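# Take one tumbler from a dispenser, stand it upright

## Task

A tube-shaped cup dispenser is bolted upright to the table and holds four tumblers stacked mouth-down, pressed upward by a spring against a rubber collar at the top. Remove exactly one tumbler and set it on the open table with its mouth facing up, standing on its own. The remaining three must still be in the dispenser. Nothing the robot is still holding in place counts at the end; the hand must release and the arm must pull away once finished.

## Robot and tools

Robot: two six-joint arms, left_arm and right_arm, each ending in an identical five-finger right hand (so the hands are not mirrored; every hand axis and number means the same on both). Reference pictures of the hand can be viewed with show_instructions.

World frame: shared by both arms, origin on the table surface midway between them, +x out over the table, +z up, left_arm on the +y side. Results print each hand point's position (m), orientation as quaternion wxyz, velocities (m/s, rad/s), wrist force and torque (N, N m, in the hand's own axes, with offset and noise; around 100 N saturates), joint positions and torques, and per hand: hand_measured, hand_stopped_by (moving, target, force, stalled, fault), hand_load_n (positive means the finger is being pushed open), hand_force_limit, hand_speed. A lost grip shows as loads dropping toward 0. Printed positions can be slightly off, more when reaching far.

Hand point: a point fixed to the palm, 0.05 m in front of it, where index pad meets thumb tip in a pinch. Its +z runs along straight fingers (fingertips 0.06-0.07 m beyond), +y leaves the palm, +x crosses the palm toward the little finger. A wrist bracket on the little-finger side protrudes 0.03 m past the point in +y and 0.11 m across the palm and can collide. For a whole-hand wrap (objects 0.035-0.08 m wide) turn the thumb in front of the palm before arriving.

The row: every motion uses a row of 28 numbers, each in [-1, 1], even if one arm is idle. Order: left dx, dy, dz, rx, ry, rz, then left hand little, ring, middle, index, thumb_bend, thumb_turn, force_limit, speed; then the same 14 for the right arm. dx..rz are an offset, not a pose: the target relative to the hand point's pose in the most recent result that showed it (before any such result in the scene, or for later calls within one reply, relative to where the robot stands when the action begins), expressed in the hand point's own axes. Scale: 1.0 = 0.6 m for dx, dy, dz and 180 degrees for the rotation vector rx, ry, rz. All-zero offsets are not idle: they drive the arm back to that reference pose. Each step the command is clipped to 100 mm and 16 degrees from the measured pose; motion lags commands by about 0.17 s.

Hand numbers are absolute targets. Fingers and thumb_bend: +1 straight, -1 curled fully. thumb_turn: +1 beside the palm, -1 opposite the fingers. Pinch approx index -0.22, thumb_bend -0.75, thumb_turn -0.57. force_limit: -1 to +1 maps to about 0 to 10 N at the fingertip (15 N for thumb motors); it only stops closing. speed: -1 nearly still to +1 full (full travel 0.6 s); use -0.9 or lower for gentle closing. There is no 'no change' value: to keep a hand as is, resend its previous eight numbers (initially hand_measured plus hand_force_limit and hand_speed). A motor moves only when its target changes by at least 0.01, then locks; to tighten, raise force_limit and send a more-closed target; to loosen, send a more-open one.

execute_actions: argument actions, a list with at most one item. Empty list: just returns the state with pictures. Action: {rows: up to 15 rows, steps: 12-15, default 15}; each row lasts one 1/30 s step, the last row repeats. The result is taken 12 steps early; those steps run during your next reply. Wait: {steps: up to 300}, counted from the last result including your reply time. pictures: true to get camera images.

move: target is one 28-number row as above. Each hand point travels a straight line to its target, arms finishing together, 0.5-10 s. speed in m/s, 0.002-0.5 (default 0.25), turning up to twice that in rad/s. Optional stop_force in N (13-80, shared): an arm halts when its wrist sensor sees that much extra resistance along its travel direction, backs off two steps and holds; reliable only for non-rotating moves, and only with very low speed. Omit it when pulling away from something the hand presses on. Result adds a move: line with the ending per arm (done, off_target, moving, held, contact, fault), limits (paced = pose clipped, held = steps blocked) and remaining distances. Paths do not avoid obstacles or the other arm.

wait: seconds 0-10. zoom_image: camera (cam_high, cam_low, cam_left_wrist, cam_right_wrist) and region [x0, y0, x1, y1] in pixels, at most 504x504. finished_scene: scene number; ends the scene irreversibly and reports success.

Cameras are 504x504; calibration data (intrinsics, T_world_to_cam) was supplied and may be slightly off. 'pose unreachable' or HELD lines mean a clearance check altered or blocked commands.

Avoid: arms colliding or pressing on each other; pushing into firm surfaces past contact (stiff arms fault); any outside force of 150 N or joint torque at its limit (10 s stop); sustained heavy loads that overheat motors; dropping, slipping or slamming things; anything leaving the table. Spring tension and collar friction resist extraction, so pull steadily. Loose objects may occasionally be nudged by outside pushes.

Each tool is called after "Emit:" in YAML: its name, and indented under it one key for each argument.

## Session

Emit:
execute_actions:
  actions: []

Scene clock: 0.00 s of 6600.00 s.
left_arm: end_effector_position=(-0.2938, +1.1998, +0.6519) hand_measured=(+1.000, +1.000, +1.000, +1.000, +1.000, +1.000) hand_load_n=(+0.0, +0.0, +0.0, +0.0, +0.0, +0.0) hand_stopped_by=(target, target, target, target, target, target) hand_force_limit=0.00 hand_speed=-0.80 end_effector_quat_wxyz=(-0.028, +0.841, -0.540, +0.028) end_effector_velocity=(-0.000, -0.000, +0.000) end_effector_angular_velocity=(+0.001, -0.000, -0.000) | right_arm: end_effector_position=(+0.2624, -1.3176, +0.5893) hand_measured=(+1.000, +1.000, +1.000, +1.000, +1.000, +1.000) hand_load_n=(+0.0, +0.0, +0.0, +0.0, +0.0, +0.0) hand_stopped_by=(target, target, target, target, target, target) hand_force_limit=0.00 hand_speed=-0.80 end_effector_quat_wxyz=(+0.007, +0.588, +0.808, +0.033) end_effector_velocity=(-0.000, -0.001, -0.000) end_effector_angular_velocity=(-0.001, +0.000, -0.000)
Joint positions: left_arm=[ 1.413 -1.524  1.289  1.788  1.649 -2.001] | right_arm=[-1.725 -1.484  1.386  1.718  1.525 -1.968]
Joint velocities: left_arm=[ 0. -0.  0. -0.  0.  0.] | right_arm=[-0.     0.     0.    -0.001 -0.    -0.   ]
Joint torques (N m, as the arm reports them, + toward a larger angle): no reading
Wrist force (N, on the end effector, along its own x y z axes, offset not removed): no reading
Wrist torque (N m, same axes, about the end effector's origin, offset not removed): no reading
Hand target (left_arm): -0.294, +1.200, +0.652; -0.028, +0.841, -0.540, +0.028
Hand target (right_arm): +0.262, -1.318, +0.589; +0.007, +0.588, +0.808, +0.033
camera_calibration (this result's frames):
cam_left_wrist: T_world_to_cam=[[-0.945327, -0.32236, -0.049417, 0.133813], [-0.30271, 0.810941, 0.500741, -1.38533], [-0.121344, 0.488323, -0.864186, 0.0703064], [0, 0, 0, 1]] pos_world=[-0.284324, 1.13222, 0.76106]
cam_right_wrist: T_world_to_cam=[[0.977264, 0.211574, 0.0138659, 0.012731], [0.175754, -0.844918, 0.505198, -1.45578], [0.118602, -0.491275, -0.862892, -0.0417153], [0, 0, 0, 1]] pos_world=[0.248364, -1.2532, 0.699283]

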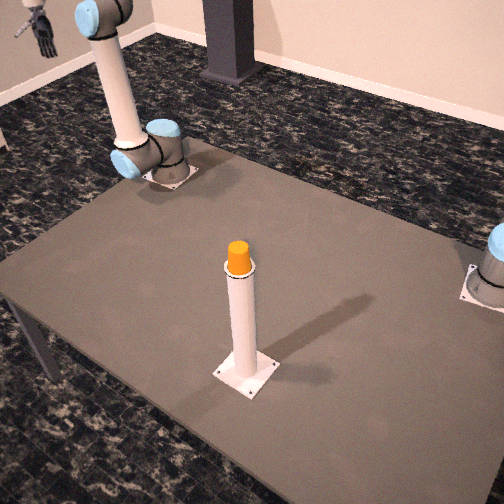

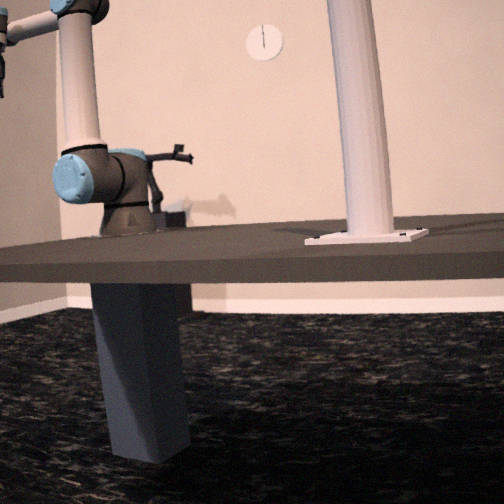

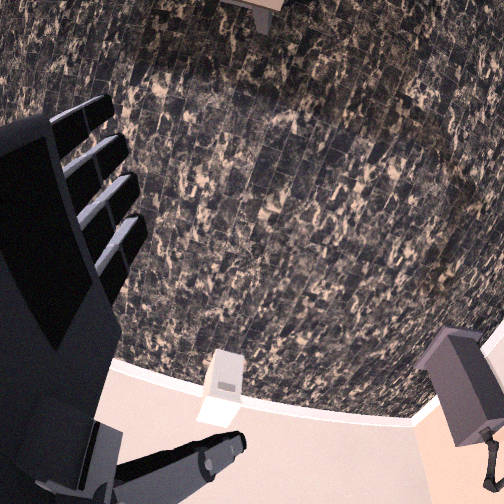

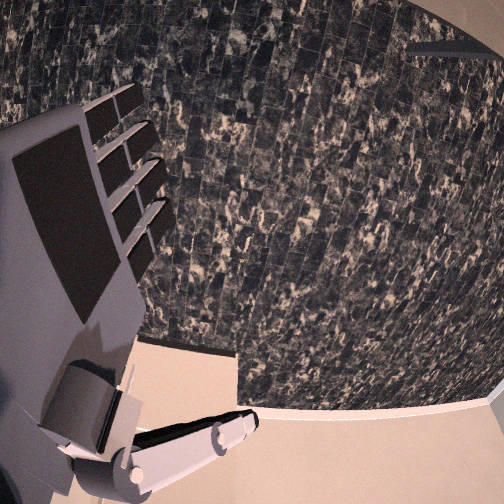

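Emit:
zoom_image:
  camera: "cam_high"
  region: [190, 225, 290, 325]

Emit:
zoom_image:
  camera: "cam_high"
  region: [195, 320, 295, 420]

Region (190, 225, 290, 325) of cam_high's 504x504 image, scaled by 5.040, with more detail than that image has.

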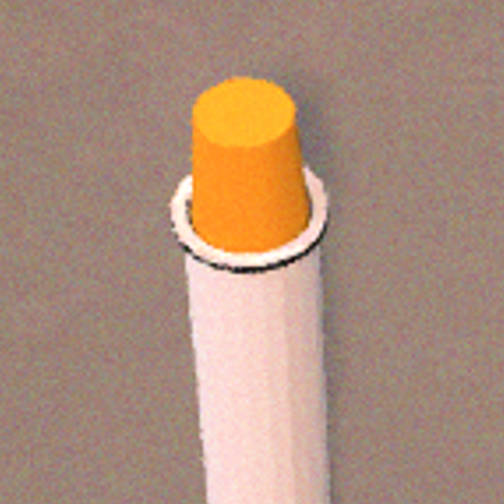

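Region (195, 320, 295, 420) of cam_high's 504x504 image, scaled by 5.040, with more detail than that image has.

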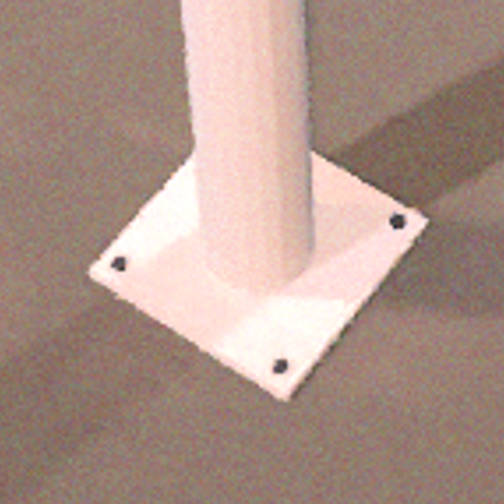

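Emit:
move:
  target: [0,0,0,0,0,0, 1,1,1,1,1,1,0,-0.8, 1.0,1.0,0.083,-0.1138,-0.2218,-0.3348, 0.9,0.9,0.9,0.9,0.9,-1,0,0.5]
  speed: 0.5

Emit:
move:
  target: [0,0,0,0,0,0, 1,1,1,1,1,1,0,-0.8, 0.2184,0.9642,-0.070,-0.2892,-0.2302,-0.1198, 1,1,1,1,1,-1,0,0.5]
  speed: 0.5

Scene clock: 9.33 s of 6600.00 s.
left_arm: end_effector_position=(-0.2938, +1.1998, +0.6519) hand_measured=(+1.000, +1.000, +1.000, +1.000, +1.000, +1.000) hand_load_n=(+0.0, +0.0, +0.0, +0.0, +0.0, +0.0) hand_stopped_by=(target, target, target, target, target, target) hand_force_limit=0.00 hand_speed=-0.80 end_effector_quat_wxyz=(-0.028, +0.841, -0.540, +0.028) end_effector_velocity=(+0.000, +0.000, +0.000) end_effector_angular_velocity=(+0.001, -0.000, +0.001) | right_arm: end_effector_position=(+0.6493, -0.5610, +0.5898) hand_measured=(+0.900, +0.900, +0.900, +0.900, +0.900, -1.000) hand_load_n=(+0.0, +0.0, +0.0, +0.0, +0.0, +0.0) hand_stopped_by=(target, target, target, target, target, target) hand_force_limit=0.00 hand_speed=0.50 end_effector_quat_wxyz=(+0.380, +0.079, +0.921, -0.035) end_effector_velocity=(+0.002, +0.002, -0.001) end_effector_angular_velocity=(-0.006, +0.006, -0.008)
Joint positions: left_arm=[ 1.413 -1.524  1.289  1.788  1.649 -2.001] | right_arm=[ 0.046 -1.698  1.607  0.9    1.777 -1.365]
Joint velocities: left_arm=[ 0.    -0.    -0.    -0.001  0.    -0.001] | right_arm=[ 0.011  0.01  -0.009  0.007  0.017  0.01 ]
Joint torques (N m, as the arm reports them, + toward a larger angle): left_arm=[ -1.64 -36.11 -36.03   3.68   0.72  -0.32] | right_arm=[ 17.77 -14.79 -47.06   4.42   3.01   2.57]
Wrist force (N, on the end effector, along its own x y z axes, offset not removed): left_arm=[0.5 3.8 0.9] | right_arm=[2.4 0.7 -3.7]
Wrist torque (N m, same axes, about the end effector's origin, offset not removed): left_arm=[0.49 -0.09 0.12] | right_arm=[-0.08 -0.23 0.52]
Hand target (left_arm): -0.294, +1.200, +0.652; -0.028, +0.841, -0.540, +0.028
Hand target (right_arm): +0.650, -0.561, +0.590; +0.380, +0.079, +0.921, -0.035
Off the commanded pose (left_arm): 0.000 m, 0 deg.
Off the commanded pose (right_arm): 0.003 m, 0 deg.
Kept back: nothing.
After step 90, 3.53 s passed at rest.
move: done; limits=paced
camera_calibration (this result's frames):
cam_left_wrist: T_world_to_cam=[[-0.945326, -0.32236, -0.0494171, 0.133813], [-0.30271, 0.810941, 0.500741, -1.38533], [-0.121344, 0.488323, -0.864186, 0.0703063], [0, 0, 0, 1]] pos_world=[-0.284324, 1.13222, 0.76106]
cam_right_wrist: T_world_to_cam=[[0.271749, 0.961706, 0.0357066, 0.340632], [0.208491, -0.0950539, 0.973394, -0.761465], [0.939513, -0.257074, -0.226338, -0.492549], [0, 0, 0, 1]] pos_world=[0.528948, -0.526589, 0.61756]

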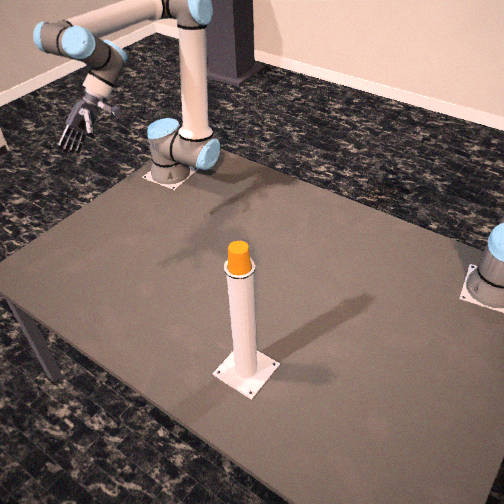

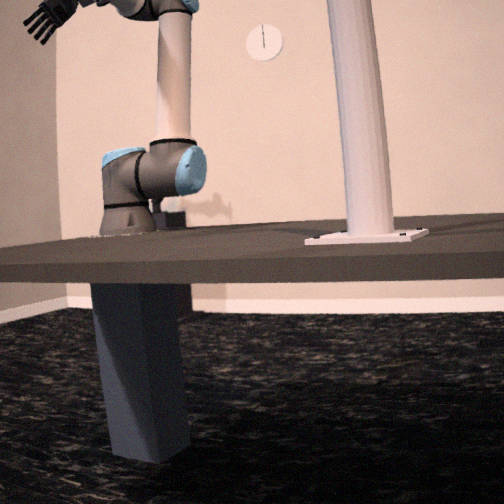

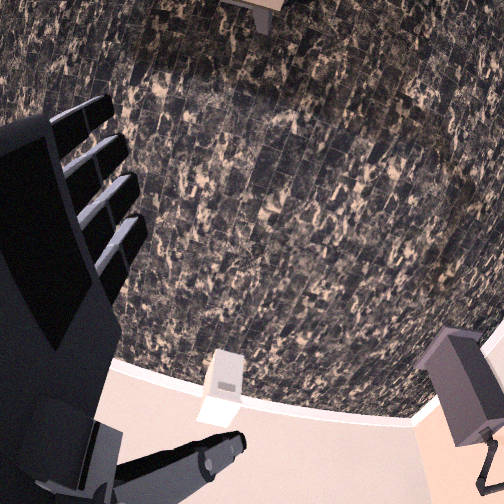

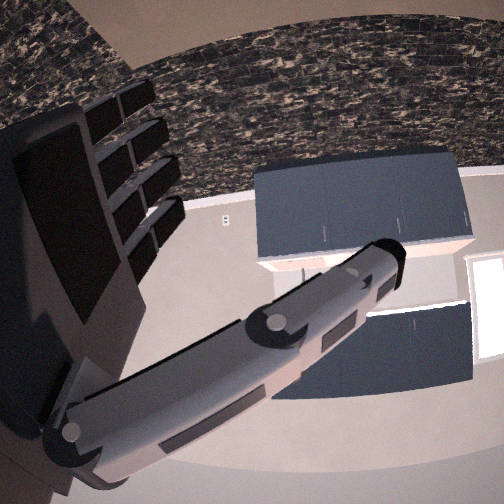

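Scene clock: 11.50 s of 6600.00 s.
left_arm: end_effector_position=(-0.2938, +1.1998, +0.6519) hand_measured=(+1.000, +1.000, +1.000, +1.000, +1.000, +1.000) hand_load_n=(+0.0, +0.0, +0.0, +0.0, +0.0, +0.0) hand_stopped_by=(target, target, target, target, target, target) hand_force_limit=0.00 hand_speed=-0.80 end_effector_quat_wxyz=(-0.028, +0.841, -0.540, +0.028) end_effector_velocity=(-0.000, +0.000, +0.000) end_effector_angular_velocity=(-0.000, +0.000, -0.000) | right_arm: end_effector_position=(+0.6280, +0.0294, +0.5245) hand_measured=(+1.000, +1.000, +1.000, +1.000, +1.000, -1.000) hand_load_n=(+0.0, +0.0, +0.0, +0.0, +0.0, +0.0) hand_stopped_by=(target, target, target, target, target, target) hand_force_limit=0.00 hand_speed=0.50 end_effector_quat_wxyz=(+0.652, -0.272, +0.654, +0.270) end_effector_velocity=(+0.001, +0.003, +0.000) end_effector_angular_velocity=(+0.001, -0.002, +0.002)
Joint positions: left_arm=[ 1.413 -1.524  1.289  1.788  1.649 -2.001] | right_arm=[ 0.64  -1.29   1.564 -0.269  1.495 -1.573]
Joint velocities: left_arm=[ 0.  0. -0.  0. -0.  0.] | right_arm=[ 0.001  0.004 -0.005 -0.002 -0.001 -0.   ]
Joint torques (N m, as the arm reports them, + toward a larger angle): left_arm=[ -4.2  -35.82 -35.24   3.5    0.2   -0.55] | right_arm=[ 17.8  -54.96 -48.33  -3.91  -2.97  -2.14]
Wrist force (N, on the end effector, along its own x y z axes, offset not removed): left_arm=[1.7 1.5 1.1] | right_arm=[4.9 1.1 -2.0]
Wrist torque (N m, same axes, about the end effector's origin, offset not removed): left_arm=[0.18 -0.26 0.06] | right_arm=[-0.08 -0.63 0.68]
Hand target (left_arm): -0.294, +1.200, +0.652; -0.028, +0.841, -0.540, +0.028
Hand target (right_arm): +0.628, +0.030, +0.524; +0.652, -0.272, +0.654, +0.270
Off the commanded pose (left_arm): 0.000 m, 0 deg.
Off the commanded pose (right_arm): 0.000 m, 0 deg.
Kept back: nothing.
move: done; limits=paced
camera_calibration (this result's frames):
cam_left_wrist: T_world_to_cam=[[-0.945326, -0.32236, -0.0494171, 0.133813], [-0.30271, 0.810941, 0.500741, -1.38533], [-0.121344, 0.488323, -0.864185, 0.0703062], [0, 0, 0, 1]] pos_world=[-0.284324, 1.13222, 0.76106]
cam_right_wrist: T_world_to_cam=[[-0.672401, 0.733666, 0.0980361, 0.347896], [-0.331235, -0.416696, 0.846551, -0.222413], [0.661937, 0.536749, 0.523202, -0.577643], [0, 0, 0, 1]] pos_world=[0.542618, -0.037869, 0.456402]

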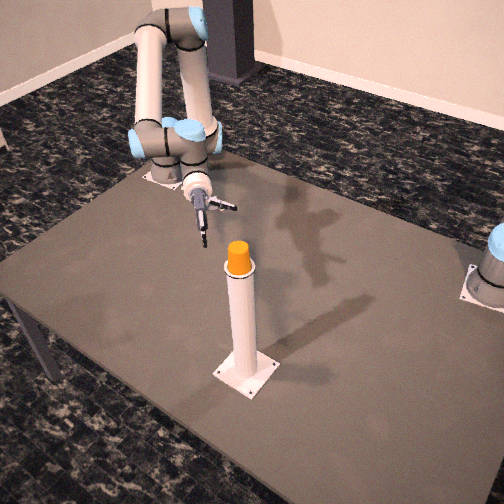

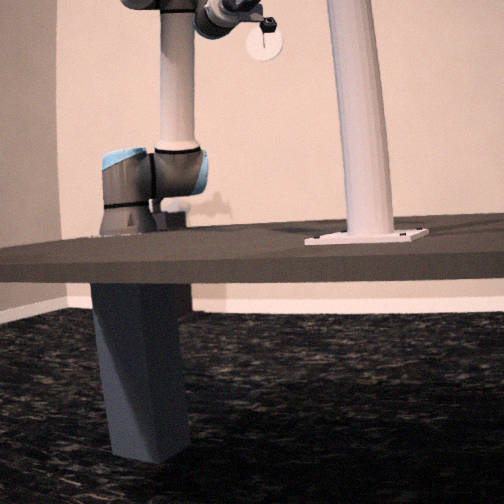

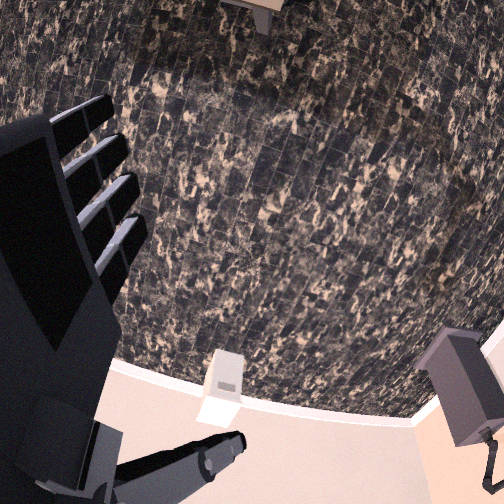

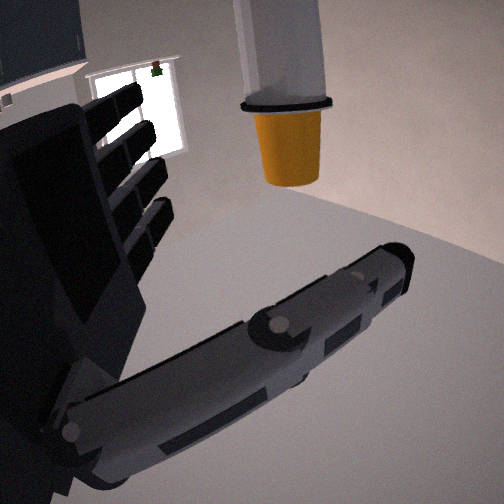

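Emit:
zoom_image:
  camera: "cam_right_wrist"
  region: [220, 70, 350, 200]

Region (220, 70, 350, 200) of cam_right_wrist's 504x504 image, scaled by 3.877, with more detail than that image has.

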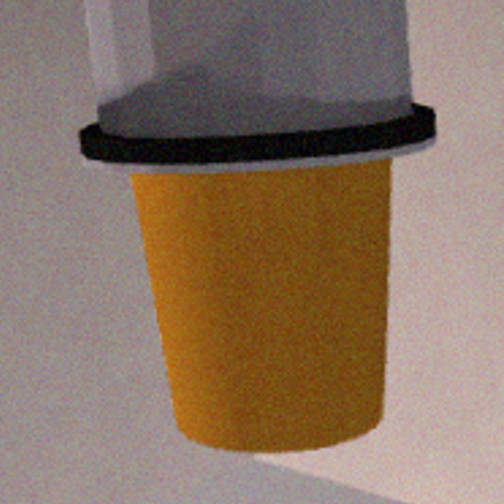

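Emit:
move:
  target: [0,0,0,0,0,0, 1,1,1,1,1,1,0,-0.8, -0.0125,0.0317,0.2583,0,0,0, 1,1,1,1,1,-1,0,0.5]
  speed: 0.2

Emit:
zoom_image:
  camera: "cam_right_wrist"
  region: [130, 80, 390, 340]

Scene clock: 16.73 s of 6600.00 s.
left_arm: end_effector_position=(-0.2938, +1.1998, +0.6519) hand_measured=(+1.000, +1.000, +1.000, +1.000, +1.000, +1.000) hand_load_n=(+0.0, +0.0, +0.0, +0.0, +0.0, +0.0) hand_stopped_by=(target, target, target, target, target, target) hand_force_limit=0.00 hand_speed=-0.80 end_effector_quat_wxyz=(-0.028, +0.841, -0.540, +0.028) end_effector_velocity=(+0.000, +0.001, -0.000) end_effector_angular_velocity=(+0.001, -0.000, -0.000) | right_arm: end_effector_position=(+0.7238, +0.1524, +0.5314) hand_measured=(+1.000, +1.000, +1.000, +1.000, +1.000, -1.000) hand_load_n=(+0.0, +0.0, +0.0, +0.0, +0.0, +0.0) hand_stopped_by=(target, target, target, target, target, target) hand_force_limit=0.00 hand_speed=0.50 end_effector_quat_wxyz=(+0.652, -0.272, +0.654, +0.270) end_effector_velocity=(+0.002, +0.003, -0.001) end_effector_angular_velocity=(-0.000, +0.001, -0.000)
Joint positions: left_arm=[ 1.413 -1.524  1.289  1.788  1.649 -2.001] | right_arm=[ 0.675 -1.032  1.181 -0.144  1.53  -1.573]
Joint velocities: left_arm=[-0.     0.    -0.    -0.001  0.     0.   ] | right_arm=[ 0.001  0.006 -0.009  0.004  0.001  0.   ]
Joint torques (N m, as the arm reports them, + toward a larger angle): left_arm=[ -1.63 -37.04 -36.23   3.48   0.54  -0.02] | right_arm=[ 18.76 -74.94 -52.63   1.69   2.87  -1.68]
Wrist force (N, on the end effector, along its own x y z axes, offset not removed): left_arm=[1.5 2.4 -0.3] | right_arm=[5.0 1.4 -3.1]
Wrist torque (N m, same axes, about the end effector's origin, offset not removed): left_arm=[0.33 -0.16 0.06] | right_arm=[0.02 -0.63 0.75]
Hand target (left_arm): -0.294, +1.200, +0.652; -0.028, +0.841, -0.540, +0.028
Hand target (right_arm): +0.724, +0.153, +0.531; +0.652, -0.272, +0.654, +0.270
Off the commanded pose (left_arm): 0.000 m, 0 deg.
Off the commanded pose (right_arm): 0.000 m, 0 deg.
Kept back: nothing.
After step 90, 0.77 s passed at rest.
move: done
camera_calibration (this result's frames):
cam_left_wrist: T_world_to_cam=[[-0.945326, -0.32236, -0.049417, 0.133813], [-0.30271, 0.810941, 0.500741, -1.38533], [-0.121344, 0.488323, -0.864186, 0.0703063], [0, 0, 0, 1]] pos_world=[-0.284324, 1.13222, 0.76106]
cam_right_wrist: T_world_to_cam=[[-0.672415, 0.733662, 0.0979644, 0.321438], [-0.331326, -0.4167, 0.846513, -0.145191], [0.661877, 0.53675, 0.523277, -0.710697], [0, 0, 0, 1]] pos_world=[0.638428, 0.0851383, 0.463308]

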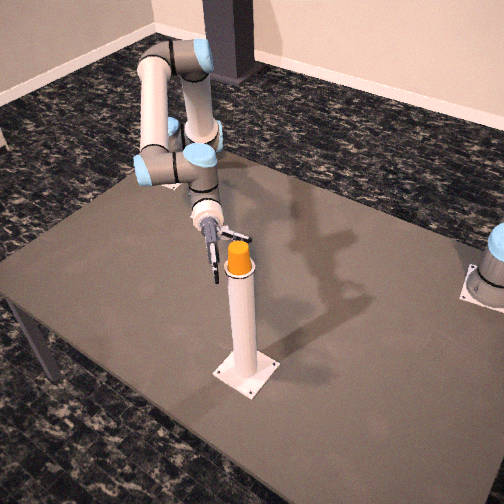

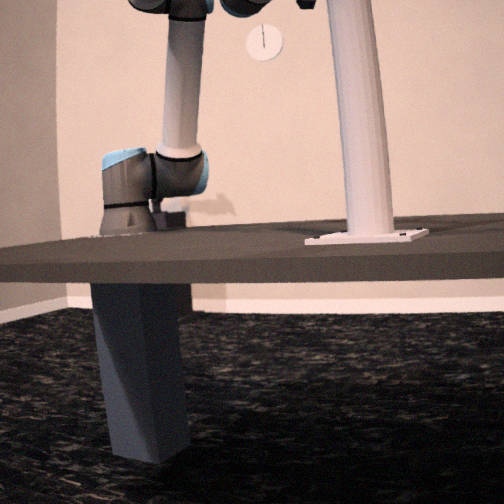

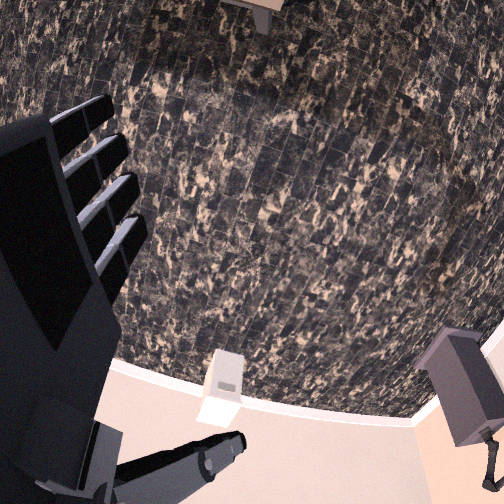

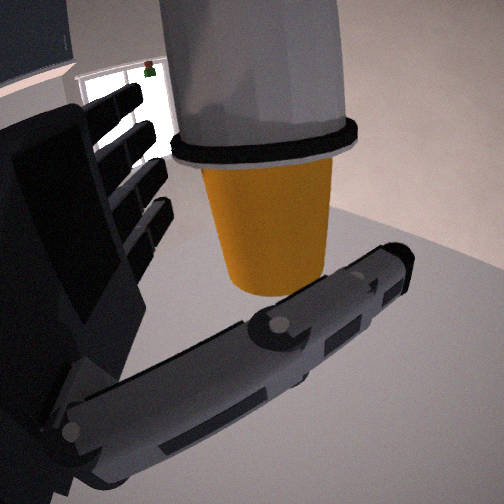

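Region (130, 80, 390, 340) of cam_right_wrist's 504x504 image, scaled by 1.938, with more detail than that image has.

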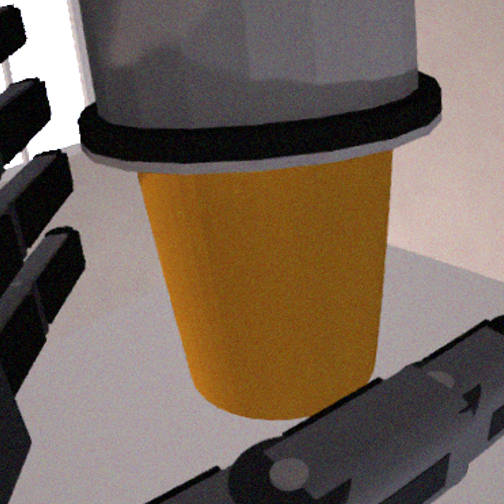

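Emit:
execute_actions:
  actions: []

Scene clock: 18.17 s of 6600.00 s.
left_arm: end_effector_position=(-0.2938, +1.1998, +0.6519) hand_measured=(+1.000, +1.000, +1.000, +1.000, +1.000, +1.000) hand_load_n=(+0.0, +0.0, +0.0, +0.0, +0.0, +0.0) hand_stopped_by=(target, target, target, target, target, target) hand_force_limit=0.00 hand_speed=-0.80 end_effector_quat_wxyz=(-0.028, +0.841, -0.540, +0.028) end_effector_velocity=(+0.000, +0.000, +0.000) end_effector_angular_velocity=(+0.001, -0.000, +0.000) | right_arm: end_effector_position=(+0.7240, +0.1527, +0.5314) hand_measured=(+1.000, +1.000, +1.000, +1.000, +1.000, -1.000) hand_load_n=(+0.0, +0.0, +0.0, +0.0, +0.0, +0.0) hand_stopped_by=(target, target, target, target, target, target) hand_force_limit=0.00 hand_speed=0.50 end_effector_quat_wxyz=(+0.652, -0.272, +0.654, +0.270) end_effector_velocity=(-0.000, +0.000, -0.001) end_effector_angular_velocity=(-0.002, +0.001, +0.000)
Joint positions: left_arm=[ 1.413 -1.524  1.289  1.788  1.649 -2.001] | right_arm=[ 0.675 -1.031  1.18  -0.144  1.53  -1.573]
Joint velocities: left_arm=[-0.    -0.    -0.    -0.001  0.    -0.   ] | right_arm=[ 0.     0.001  0.     0.001 -0.    -0.001]
Joint torques (N m, as the arm reports them, + toward a larger angle): left_arm=[ -2.27 -36.4  -36.05   3.55   0.37  -0.01] | right_arm=[ 20.25 -73.5  -51.45   1.5    2.39  -1.83]
Wrist force (N, on the end effector, along its own x y z axes, offset not removed): left_arm=[0.7 1.8 0.0] | right_arm=[5.0 1.9 -2.4]
Wrist torque (N m, same axes, about the end effector's origin, offset not removed): left_arm=[0.22 0.01 0.04] | right_arm=[0.11 -0.68 0.73]
Hand target (left_arm): -0.294, +1.200, +0.652; -0.028, +0.841, -0.540, +0.028
Hand target (right_arm): +0.724, +0.153, +0.531; +0.652, -0.272, +0.654, +0.270
Off the commanded pose (left_arm): 0.000 m, 0 deg.
Off the commanded pose (right_arm): 0.000 m, 0 deg.
Kept back: nothing.
Steps of this call (steps 1 to 43: nothing new was sent). Readings (end_effector_position | what the end effector reports):
1: left_arm (-0.2938, +1.1998, +0.6519) | right_arm (+0.7239, +0.1525, +0.5314) | left_arm hand_measured=(+1.000, +1.000, +1.000, +1.000, +1.000, +1.000) hand_load_n=(+0.0, +0.0, +0.0, +0.0, +0.0, +0.0) hand_stopped_by=(target, target, target, target, target, target) hand_force_limit=0.00 hand_speed=-0.80 | right_arm hand_measured=(+1.000, +1.000, +1.000, +1.000, +1.000, -1.000) hand_load_n=(+0.0, +0.0, +0.0, +0.0, +0.0, +0.0) hand_stopped_by=(target, target, target, target, target, target) hand_force_limit=0.00 hand_speed=0.50
2: left_arm (-0.2938, +1.1998, +0.6519) | right_arm (+0.7239, +0.1525, +0.5314) | left_arm hand_measured=(+1.000, +1.000, +1.000, +1.000, +1.000, +1.000) hand_load_n=(+0.0, +0.0, +0.0, +0.0, +0.0, +0.0) hand_stopped_by=(target, target, target, target, target, target) hand_force_limit=0.00 hand_speed=-0.80 | right_arm hand_measured=(+1.000, +1.000, +1.000, +1.000, +1.000, -1.000) hand_load_n=(+0.0, +0.0, +0.0, +0.0, +0.0, +0.0) hand_stopped_by=(target, target, target, target, target, target) hand_force_limit=0.00 hand_speed=0.50
4: left_arm (-0.2938, +1.1998, +0.6519) | right_arm (+0.7240, +0.1526, +0.5314) | left_arm hand_measured=(+1.000, +1.000, +1.000, +1.000, +1.000, +1.000) hand_load_n=(+0.0, +0.0, +0.0, +0.0, +0.0, +0.0) hand_stopped_by=(target, target, target, target, target, target) hand_force_limit=0.00 hand_speed=-0.80 | right_arm hand_measured=(+1.000, +1.000, +1.000, +1.000, +1.000, -1.000) hand_load_n=(+0.0, +0.0, +0.0, +0.0, +0.0, +0.0) hand_stopped_by=(target, target, target, target, target, target) hand_force_limit=0.00 hand_speed=0.50
8: left_arm (-0.2938, +1.1998, +0.6519) | right_arm (+0.7240, +0.1527, +0.5314) | left_arm hand_measured=(+1.000, +1.000, +1.000, +1.000, +1.000, +1.000) hand_load_n=(+0.0, +0.0, +0.0, +0.0, +0.0, +0.0) hand_stopped_by=(target, target, target, target, target, target) hand_force_limit=0.00 hand_speed=-0.80 | right_arm hand_measured=(+1.000, +1.000, +1.000, +1.000, +1.000, -1.000) hand_load_n=(+0.0, +0.0, +0.0, +0.0, +0.0, +0.0) hand_stopped_by=(target, target, target, target, target, target) hand_force_limit=0.00 hand_speed=0.50
43: the state above
camera_calibration (this result's frames):
cam_left_wrist: T_world_to_cam=[[-0.945327, -0.32236, -0.0494171, 0.133813], [-0.30271, 0.810941, 0.500741, -1.38533], [-0.121344, 0.488323, -0.864185, 0.0703062], [0, 0, 0, 1]] pos_world=[-0.284324, 1.13222, 0.76106]
cam_right_wrist: T_world_to_cam=[[-0.672408, 0.733672, 0.0979424, 0.32138], [-0.331291, -0.416639, 0.846556, -0.145087], [0.661901, 0.536784, 0.523211, -0.711011], [0, 0, 0, 1]] pos_world=[0.638652, 0.0854226, 0.463356]

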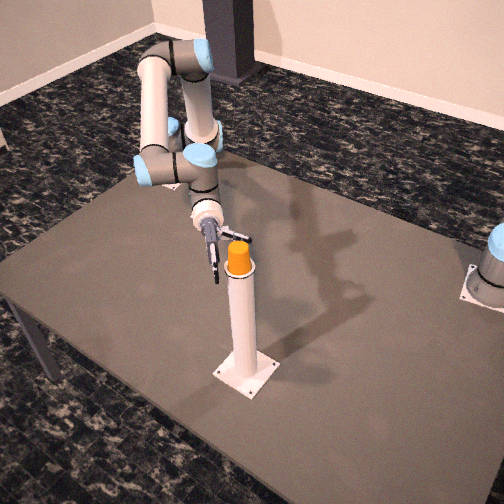

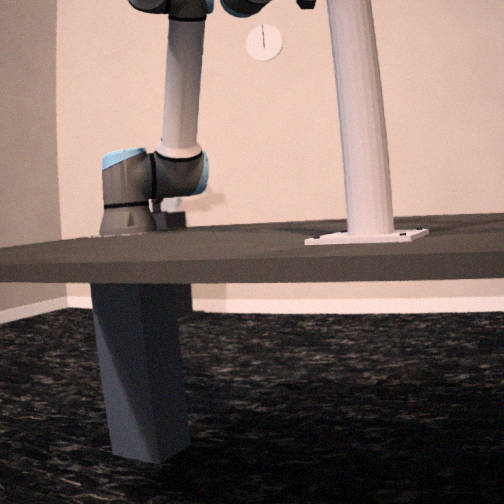

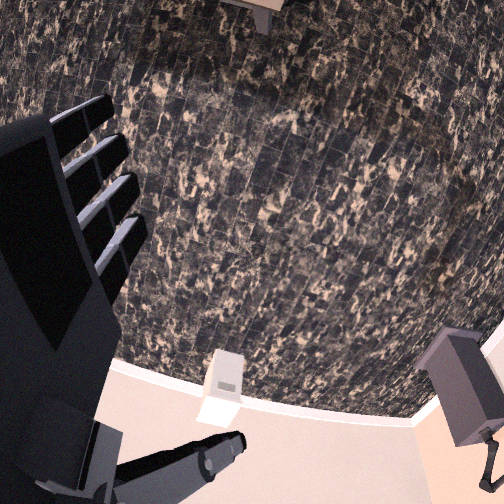

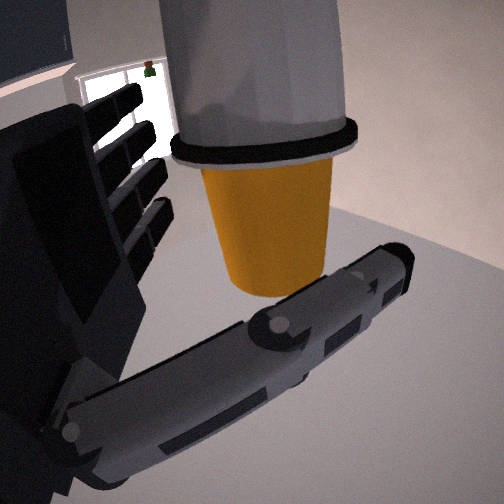

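Emit:
move:
  target: [0,0,0,0,0,0,1,1,1,1,1,1,0,-0.8,-0.004,0.008,0.083,0,0,0,1,1,1,1,1,-1,0,0.5]
  speed: 0.05

Scene clock: 19.97 s of 6600.00 s.
left_arm: end_effector_position=(-0.2938, +1.1998, +0.6519) hand_measured=(+1.000, +1.000, +1.000, +1.000, +1.000, +1.000) hand_load_n=(+0.0, +0.0, +0.0, +0.0, +0.0, +0.0) hand_stopped_by=(target, target, target, target, target, target) hand_force_limit=0.00 hand_speed=-0.80 end_effector_quat_wxyz=(-0.028, +0.841, -0.540, +0.028) end_effector_velocity=(+0.000, +0.000, +0.000) end_effector_angular_velocity=(+0.000, +0.000, +0.000) | right_arm: end_effector_position=(+0.7556, +0.1911, +0.5336) hand_measured=(+1.000, +1.000, +1.000, +1.000, +1.000, -1.000) hand_load_n=(+0.0, +0.0, +0.0, +0.0, +0.0, +0.0) hand_stopped_by=(target, target, target, target, target, target) hand_force_limit=0.00 hand_speed=0.50 end_effector_quat_wxyz=(+0.652, -0.272, +0.654, +0.270) end_effector_velocity=(+0.002, +0.003, +0.000) end_effector_angular_velocity=(-0.000, +0.000, +0.000)
Joint positions: left_arm=[ 1.413 -1.524  1.289  1.788  1.649 -2.001] | right_arm=[ 0.682 -0.94   1.031 -0.086  1.537 -1.573]
Joint velocities: left_arm=[-0.     0.    -0.001 -0.    -0.    -0.001] | right_arm=[ 0.001  0.006 -0.01   0.005  0.     0.   ]
Joint torques (N m, as the arm reports them, + toward a larger angle): left_arm=[ -0.66 -36.14 -35.37   3.69   0.5   -0.14] | right_arm=[ 20.42 -76.14 -51.35   2.18   2.67   2.03]
Wrist force (N, on the end effector, along its own x y z axes, offset not removed): left_arm=[-0.4 1.3 0.9] | right_arm=[4.8 -0.4 -1.3]
Wrist torque (N m, same axes, about the end effector's origin, offset not removed): left_arm=[0.15 0.09 -0.07] | right_arm=[-0.41 -0.75 0.63]
Hand target (left_arm): -0.294, +1.200, +0.652; -0.028, +0.841, -0.540, +0.028
Hand target (right_arm): +0.756, +0.191, +0.534; +0.652, -0.272, +0.654, +0.270
Off the commanded pose (left_arm): 0.000 m, 0 deg.
Off the commanded pose (right_arm): 0.000 m, 0 deg.
Kept back: nothing.
move: done
camera_calibration (this result's frames):
cam_left_wrist: T_world_to_cam=[[-0.945327, -0.32236, -0.0494171, 0.133813], [-0.30271, 0.810941, 0.500741, -1.38533], [-0.121344, 0.488323, -0.864186, 0.0703063], [0, 0, 0, 1]] pos_world=[-0.284324, 1.13222, 0.76106]
cam_right_wrist: T_world_to_cam=[[-0.672414, 0.733671, 0.0979096, 0.314226], [-0.331345, -0.416651, 0.84653, -0.120441], [0.661868, 0.536777, 0.52326, -0.753661], [0, 0, 0, 1]] pos_world=[0.670207, 0.123828, 0.465552]

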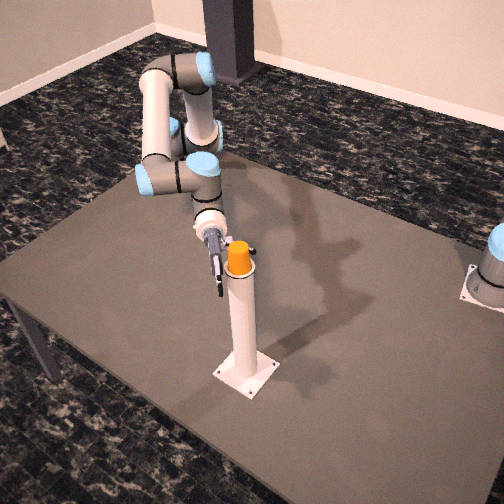

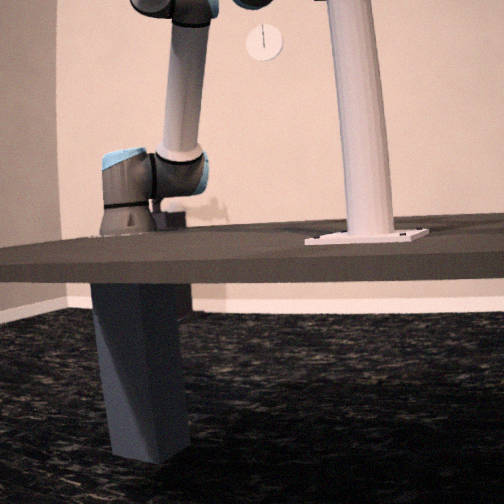

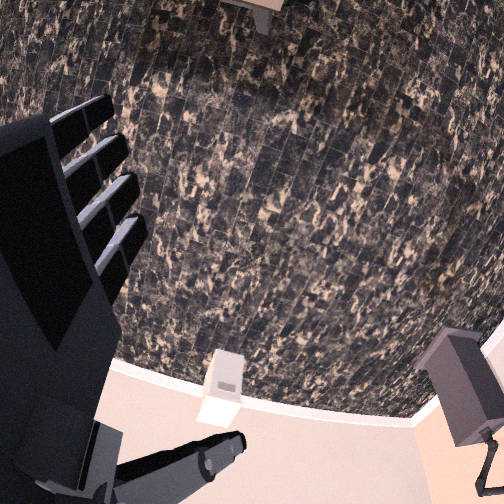

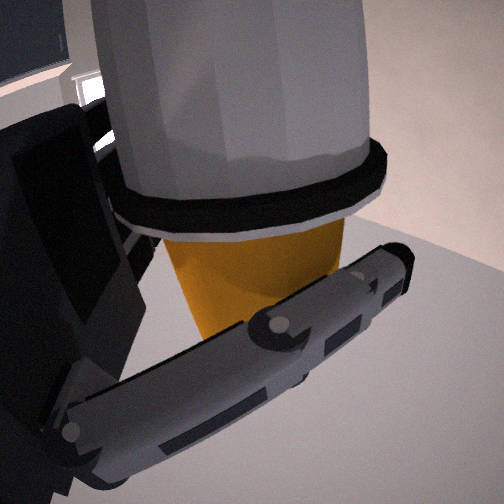

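Emit:
zoom_image:
  camera: "cam_high"
  region: [180, 200, 300, 320]

Region (180, 200, 300, 320) of cam_high's 504x504 image, scaled by 4.200, with more detail than that image has.

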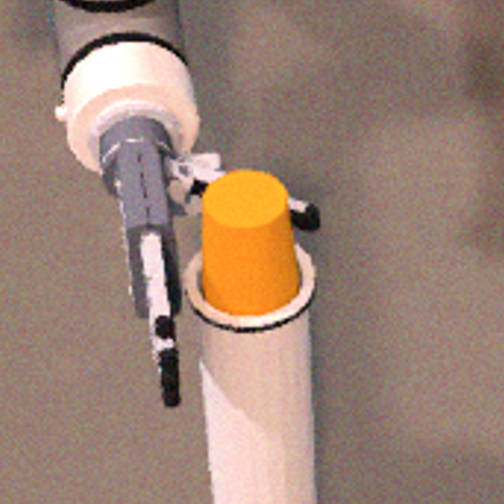

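Emit:
move:
  target: [0,0,0,0,0,0,1,1,1,1,1,1,0,-0.8,0,0,0,0,0,0,1,1,0.35,0.35,0.85,-1,0.0,-0.3]
  speed: 0.05

Emit:
move:
  target: [0,0,0,0,0,0,1,1,1,1,1,1,0,-0.8,0,0,0,0,0,0,1,1,-0.95,-0.95,-0.95,-1,0.6,-0.8]
  speed: 0.05

Scene clock: 21.47 s of 6600.00 s.
left_arm: end_effector_position=(-0.2938, +1.1998, +0.6519) hand_measured=(+1.000, +1.000, +1.000, +1.000, +1.000, +1.000) hand_load_n=(+0.0, +0.0, +0.0, +0.0, +0.0, +0.0) hand_stopped_by=(target, target, target, target, target, target) hand_force_limit=0.00 hand_speed=-0.80 end_effector_quat_wxyz=(-0.028, +0.841, -0.540, +0.028) end_effector_velocity=(-0.000, -0.000, -0.000) end_effector_angular_velocity=(-0.002, +0.000, -0.000) | right_arm: end_effector_position=(+0.7556, +0.1911, +0.5336) hand_measured=(+1.000, +1.000, +0.350, +0.350, +0.850, -1.000) hand_load_n=(+0.0, +0.0, +0.0, +0.0, +0.0, +0.0) hand_stopped_by=(target, target, target, target, target, target) hand_force_limit=0.00 hand_speed=-0.30 end_effector_quat_wxyz=(+0.652, -0.272, +0.654, +0.270) end_effector_velocity=(+0.000, -0.000, -0.001) end_effector_angular_velocity=(-0.000, +0.001, -0.000)
Joint positions: left_arm=[ 1.413 -1.524  1.289  1.788  1.649 -2.001] | right_arm=[ 0.682 -0.94   1.031 -0.086  1.538 -1.573]
Joint velocities: left_arm=[ 0.    -0.     0.001  0.001 -0.     0.   ] | right_arm=[-0.  0.  0.  0.  0.  0.]
Joint torques (N m, as the arm reports them, + toward a larger angle): left_arm=[  0.4  -37.78 -36.42   3.72   0.68  -0.19] | right_arm=[   5.66 -108.74  -38.43   -4.15    0.28    1.79]
Wrist force (N, on the end effector, along its own x y z axes, offset not removed): left_arm=[-0.4 3.1 2.9] | right_arm=[4.4 1.2 -1.8]
Wrist torque (N m, same axes, about the end effector's origin, offset not removed): left_arm=[0.27 0.02 0.06] | right_arm=[-0.04 -0.60 0.69]
Hand target (left_arm): -0.294, +1.200, +0.652; -0.028, +0.841, -0.540, +0.028
Hand target (right_arm): +0.756, +0.191, +0.534; +0.652, -0.272, +0.654, +0.270
Off the commanded pose (left_arm): 0.000 m, 0 deg.
Off the commanded pose (right_arm): 0.000 m, 0 deg.
Kept back: nothing.
move: done
camera_calibration (this result's frames):
cam_left_wrist: T_world_to_cam=[[-0.945327, -0.32236, -0.0494171, 0.133813], [-0.30271, 0.810941, 0.500741, -1.38533], [-0.121344, 0.488323, -0.864186, 0.0703064], [0, 0, 0, 1]] pos_world=[-0.284324, 1.13222, 0.76106]
cam_right_wrist: T_world_to_cam=[[-0.672411, 0.733672, 0.0979239, 0.314167], [-0.331328, -0.41665, 0.846537, -0.120439], [0.66188, 0.536776, 0.523246, -0.753655], [0, 0, 0, 1]] pos_world=[0.670174, 0.123867, 0.465539]

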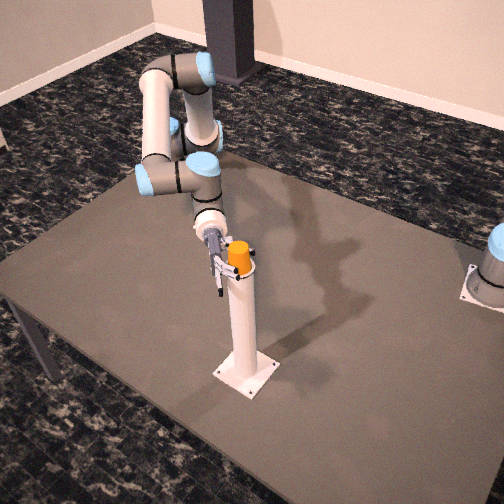

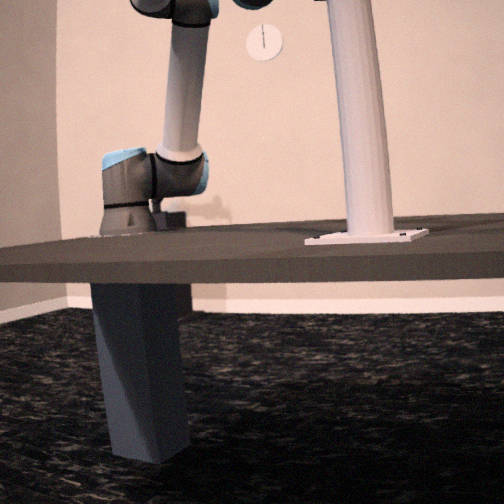

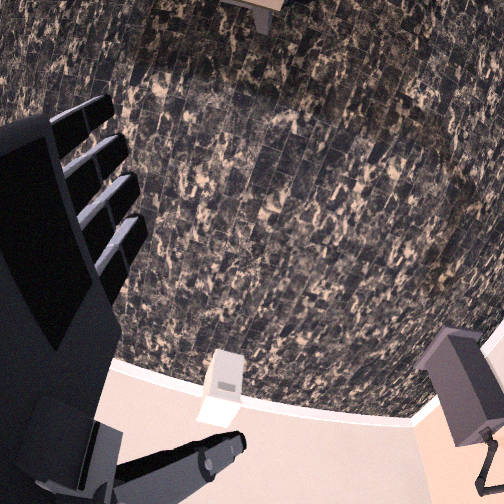

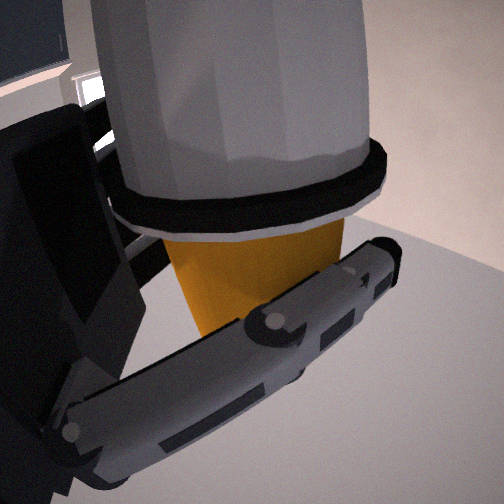

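Scene clock: 23.03 s of 6600.00 s.
left_arm: end_effector_position=(-0.2938, +1.1998, +0.6519) hand_measured=(+1.000, +1.000, +1.000, +1.000, +1.000, +1.000) hand_load_n=(+0.0, +0.0, +0.0, +0.0, +0.0, +0.0) hand_stopped_by=(target, target, target, target, target, target) hand_force_limit=0.00 hand_speed=-0.80 end_effector_quat_wxyz=(-0.028, +0.841, -0.540, +0.028) end_effector_velocity=(-0.000, -0.000, +0.000) end_effector_angular_velocity=(+0.000, +0.000, +0.001) | right_arm: end_effector_position=(+0.7556, +0.1911, +0.5336) hand_measured=(+1.000, +1.000, -0.002, -0.034, +0.602, -1.000) hand_load_n=(+0.0, +0.0, +6.5, +10.0, +11.5, -0.5) hand_stopped_by=(target, target, force, force, force, target) hand_force_limit=0.60 hand_speed=-0.80 end_effector_quat_wxyz=(+0.652, -0.272, +0.654, +0.270) end_effector_velocity=(+0.000, +0.000, -0.001) end_effector_angular_velocity=(-0.000, -0.001, +0.000)
Joint positions: left_arm=[ 1.413 -1.524  1.289  1.788  1.649 -2.001] | right_arm=[ 0.682 -0.94   1.031 -0.086  1.538 -1.573]
Joint velocities: left_arm=[ 0.    -0.001  0.    -0.    -0.    -0.   ] | right_arm=[ 0.     0.001 -0.    -0.001 -0.    -0.001]
Joint torques (N m, as the arm reports them, + toward a larger angle): left_arm=[ -1.35 -36.9  -35.69   3.41   0.45   0.03] | right_arm=[   5.29 -103.32  -40.63   -3.63    0.2     1.38]
Wrist force (N, on the end effector, along its own x y z axes, offset not removed): left_arm=[2.1 4.1 0.6] | right_arm=[3.8 0.7 -1.1]
Wrist torque (N m, same axes, about the end effector's origin, offset not removed): left_arm=[0.54 -0.27 0.28] | right_arm=[-0.17 -0.70 0.64]
Hand target (left_arm): -0.294, +1.200, +0.652; -0.028, +0.841, -0.540, +0.028
Hand target (right_arm): +0.756, +0.191, +0.534; +0.652, -0.272, +0.654, +0.270
Off the commanded pose (left_arm): 0.000 m, 0 deg.
Off the commanded pose (right_arm): 0.000 m, 0 deg.
Kept back: nothing.
move: done
camera_calibration (this result's frames):
cam_left_wrist: T_world_to_cam=[[-0.945326, -0.32236, -0.049417, 0.133813], [-0.30271, 0.810941, 0.500741, -1.38533], [-0.121344, 0.488323, -0.864185, 0.0703062], [0, 0, 0, 1]] pos_world=[-0.284324, 1.13222, 0.76106]
cam_right_wrist: T_world_to_cam=[[-0.672411, 0.733672, 0.097924, 0.314167], [-0.33133, -0.416652, 0.846535, -0.120441], [0.661879, 0.536774, 0.523249, -0.753655], [0, 0, 0, 1]] pos_world=[0.670172, 0.123865, 0.465542]

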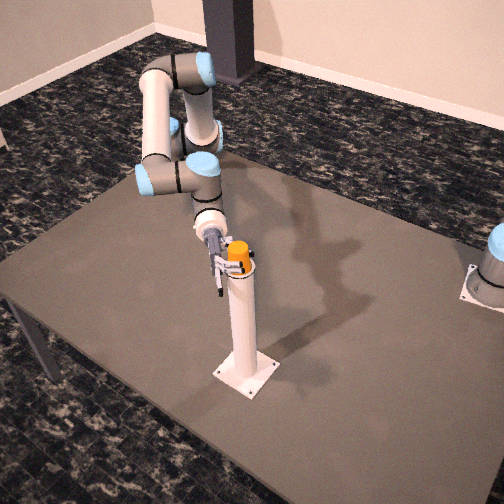

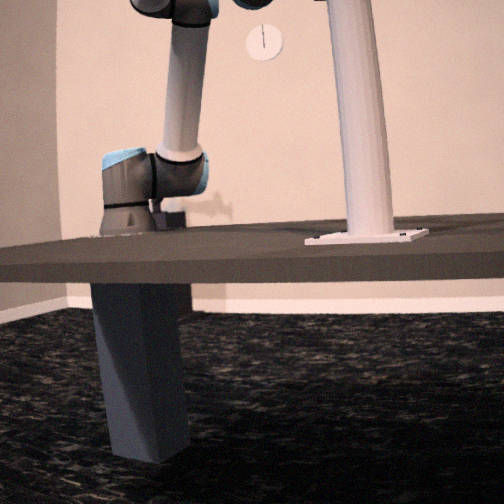

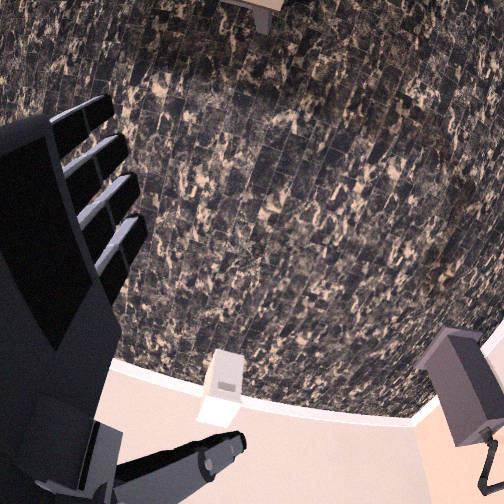

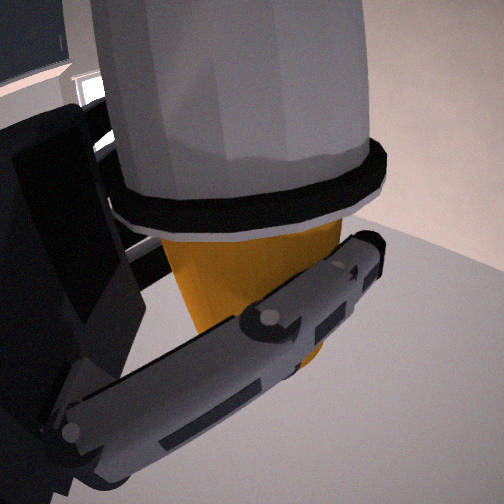

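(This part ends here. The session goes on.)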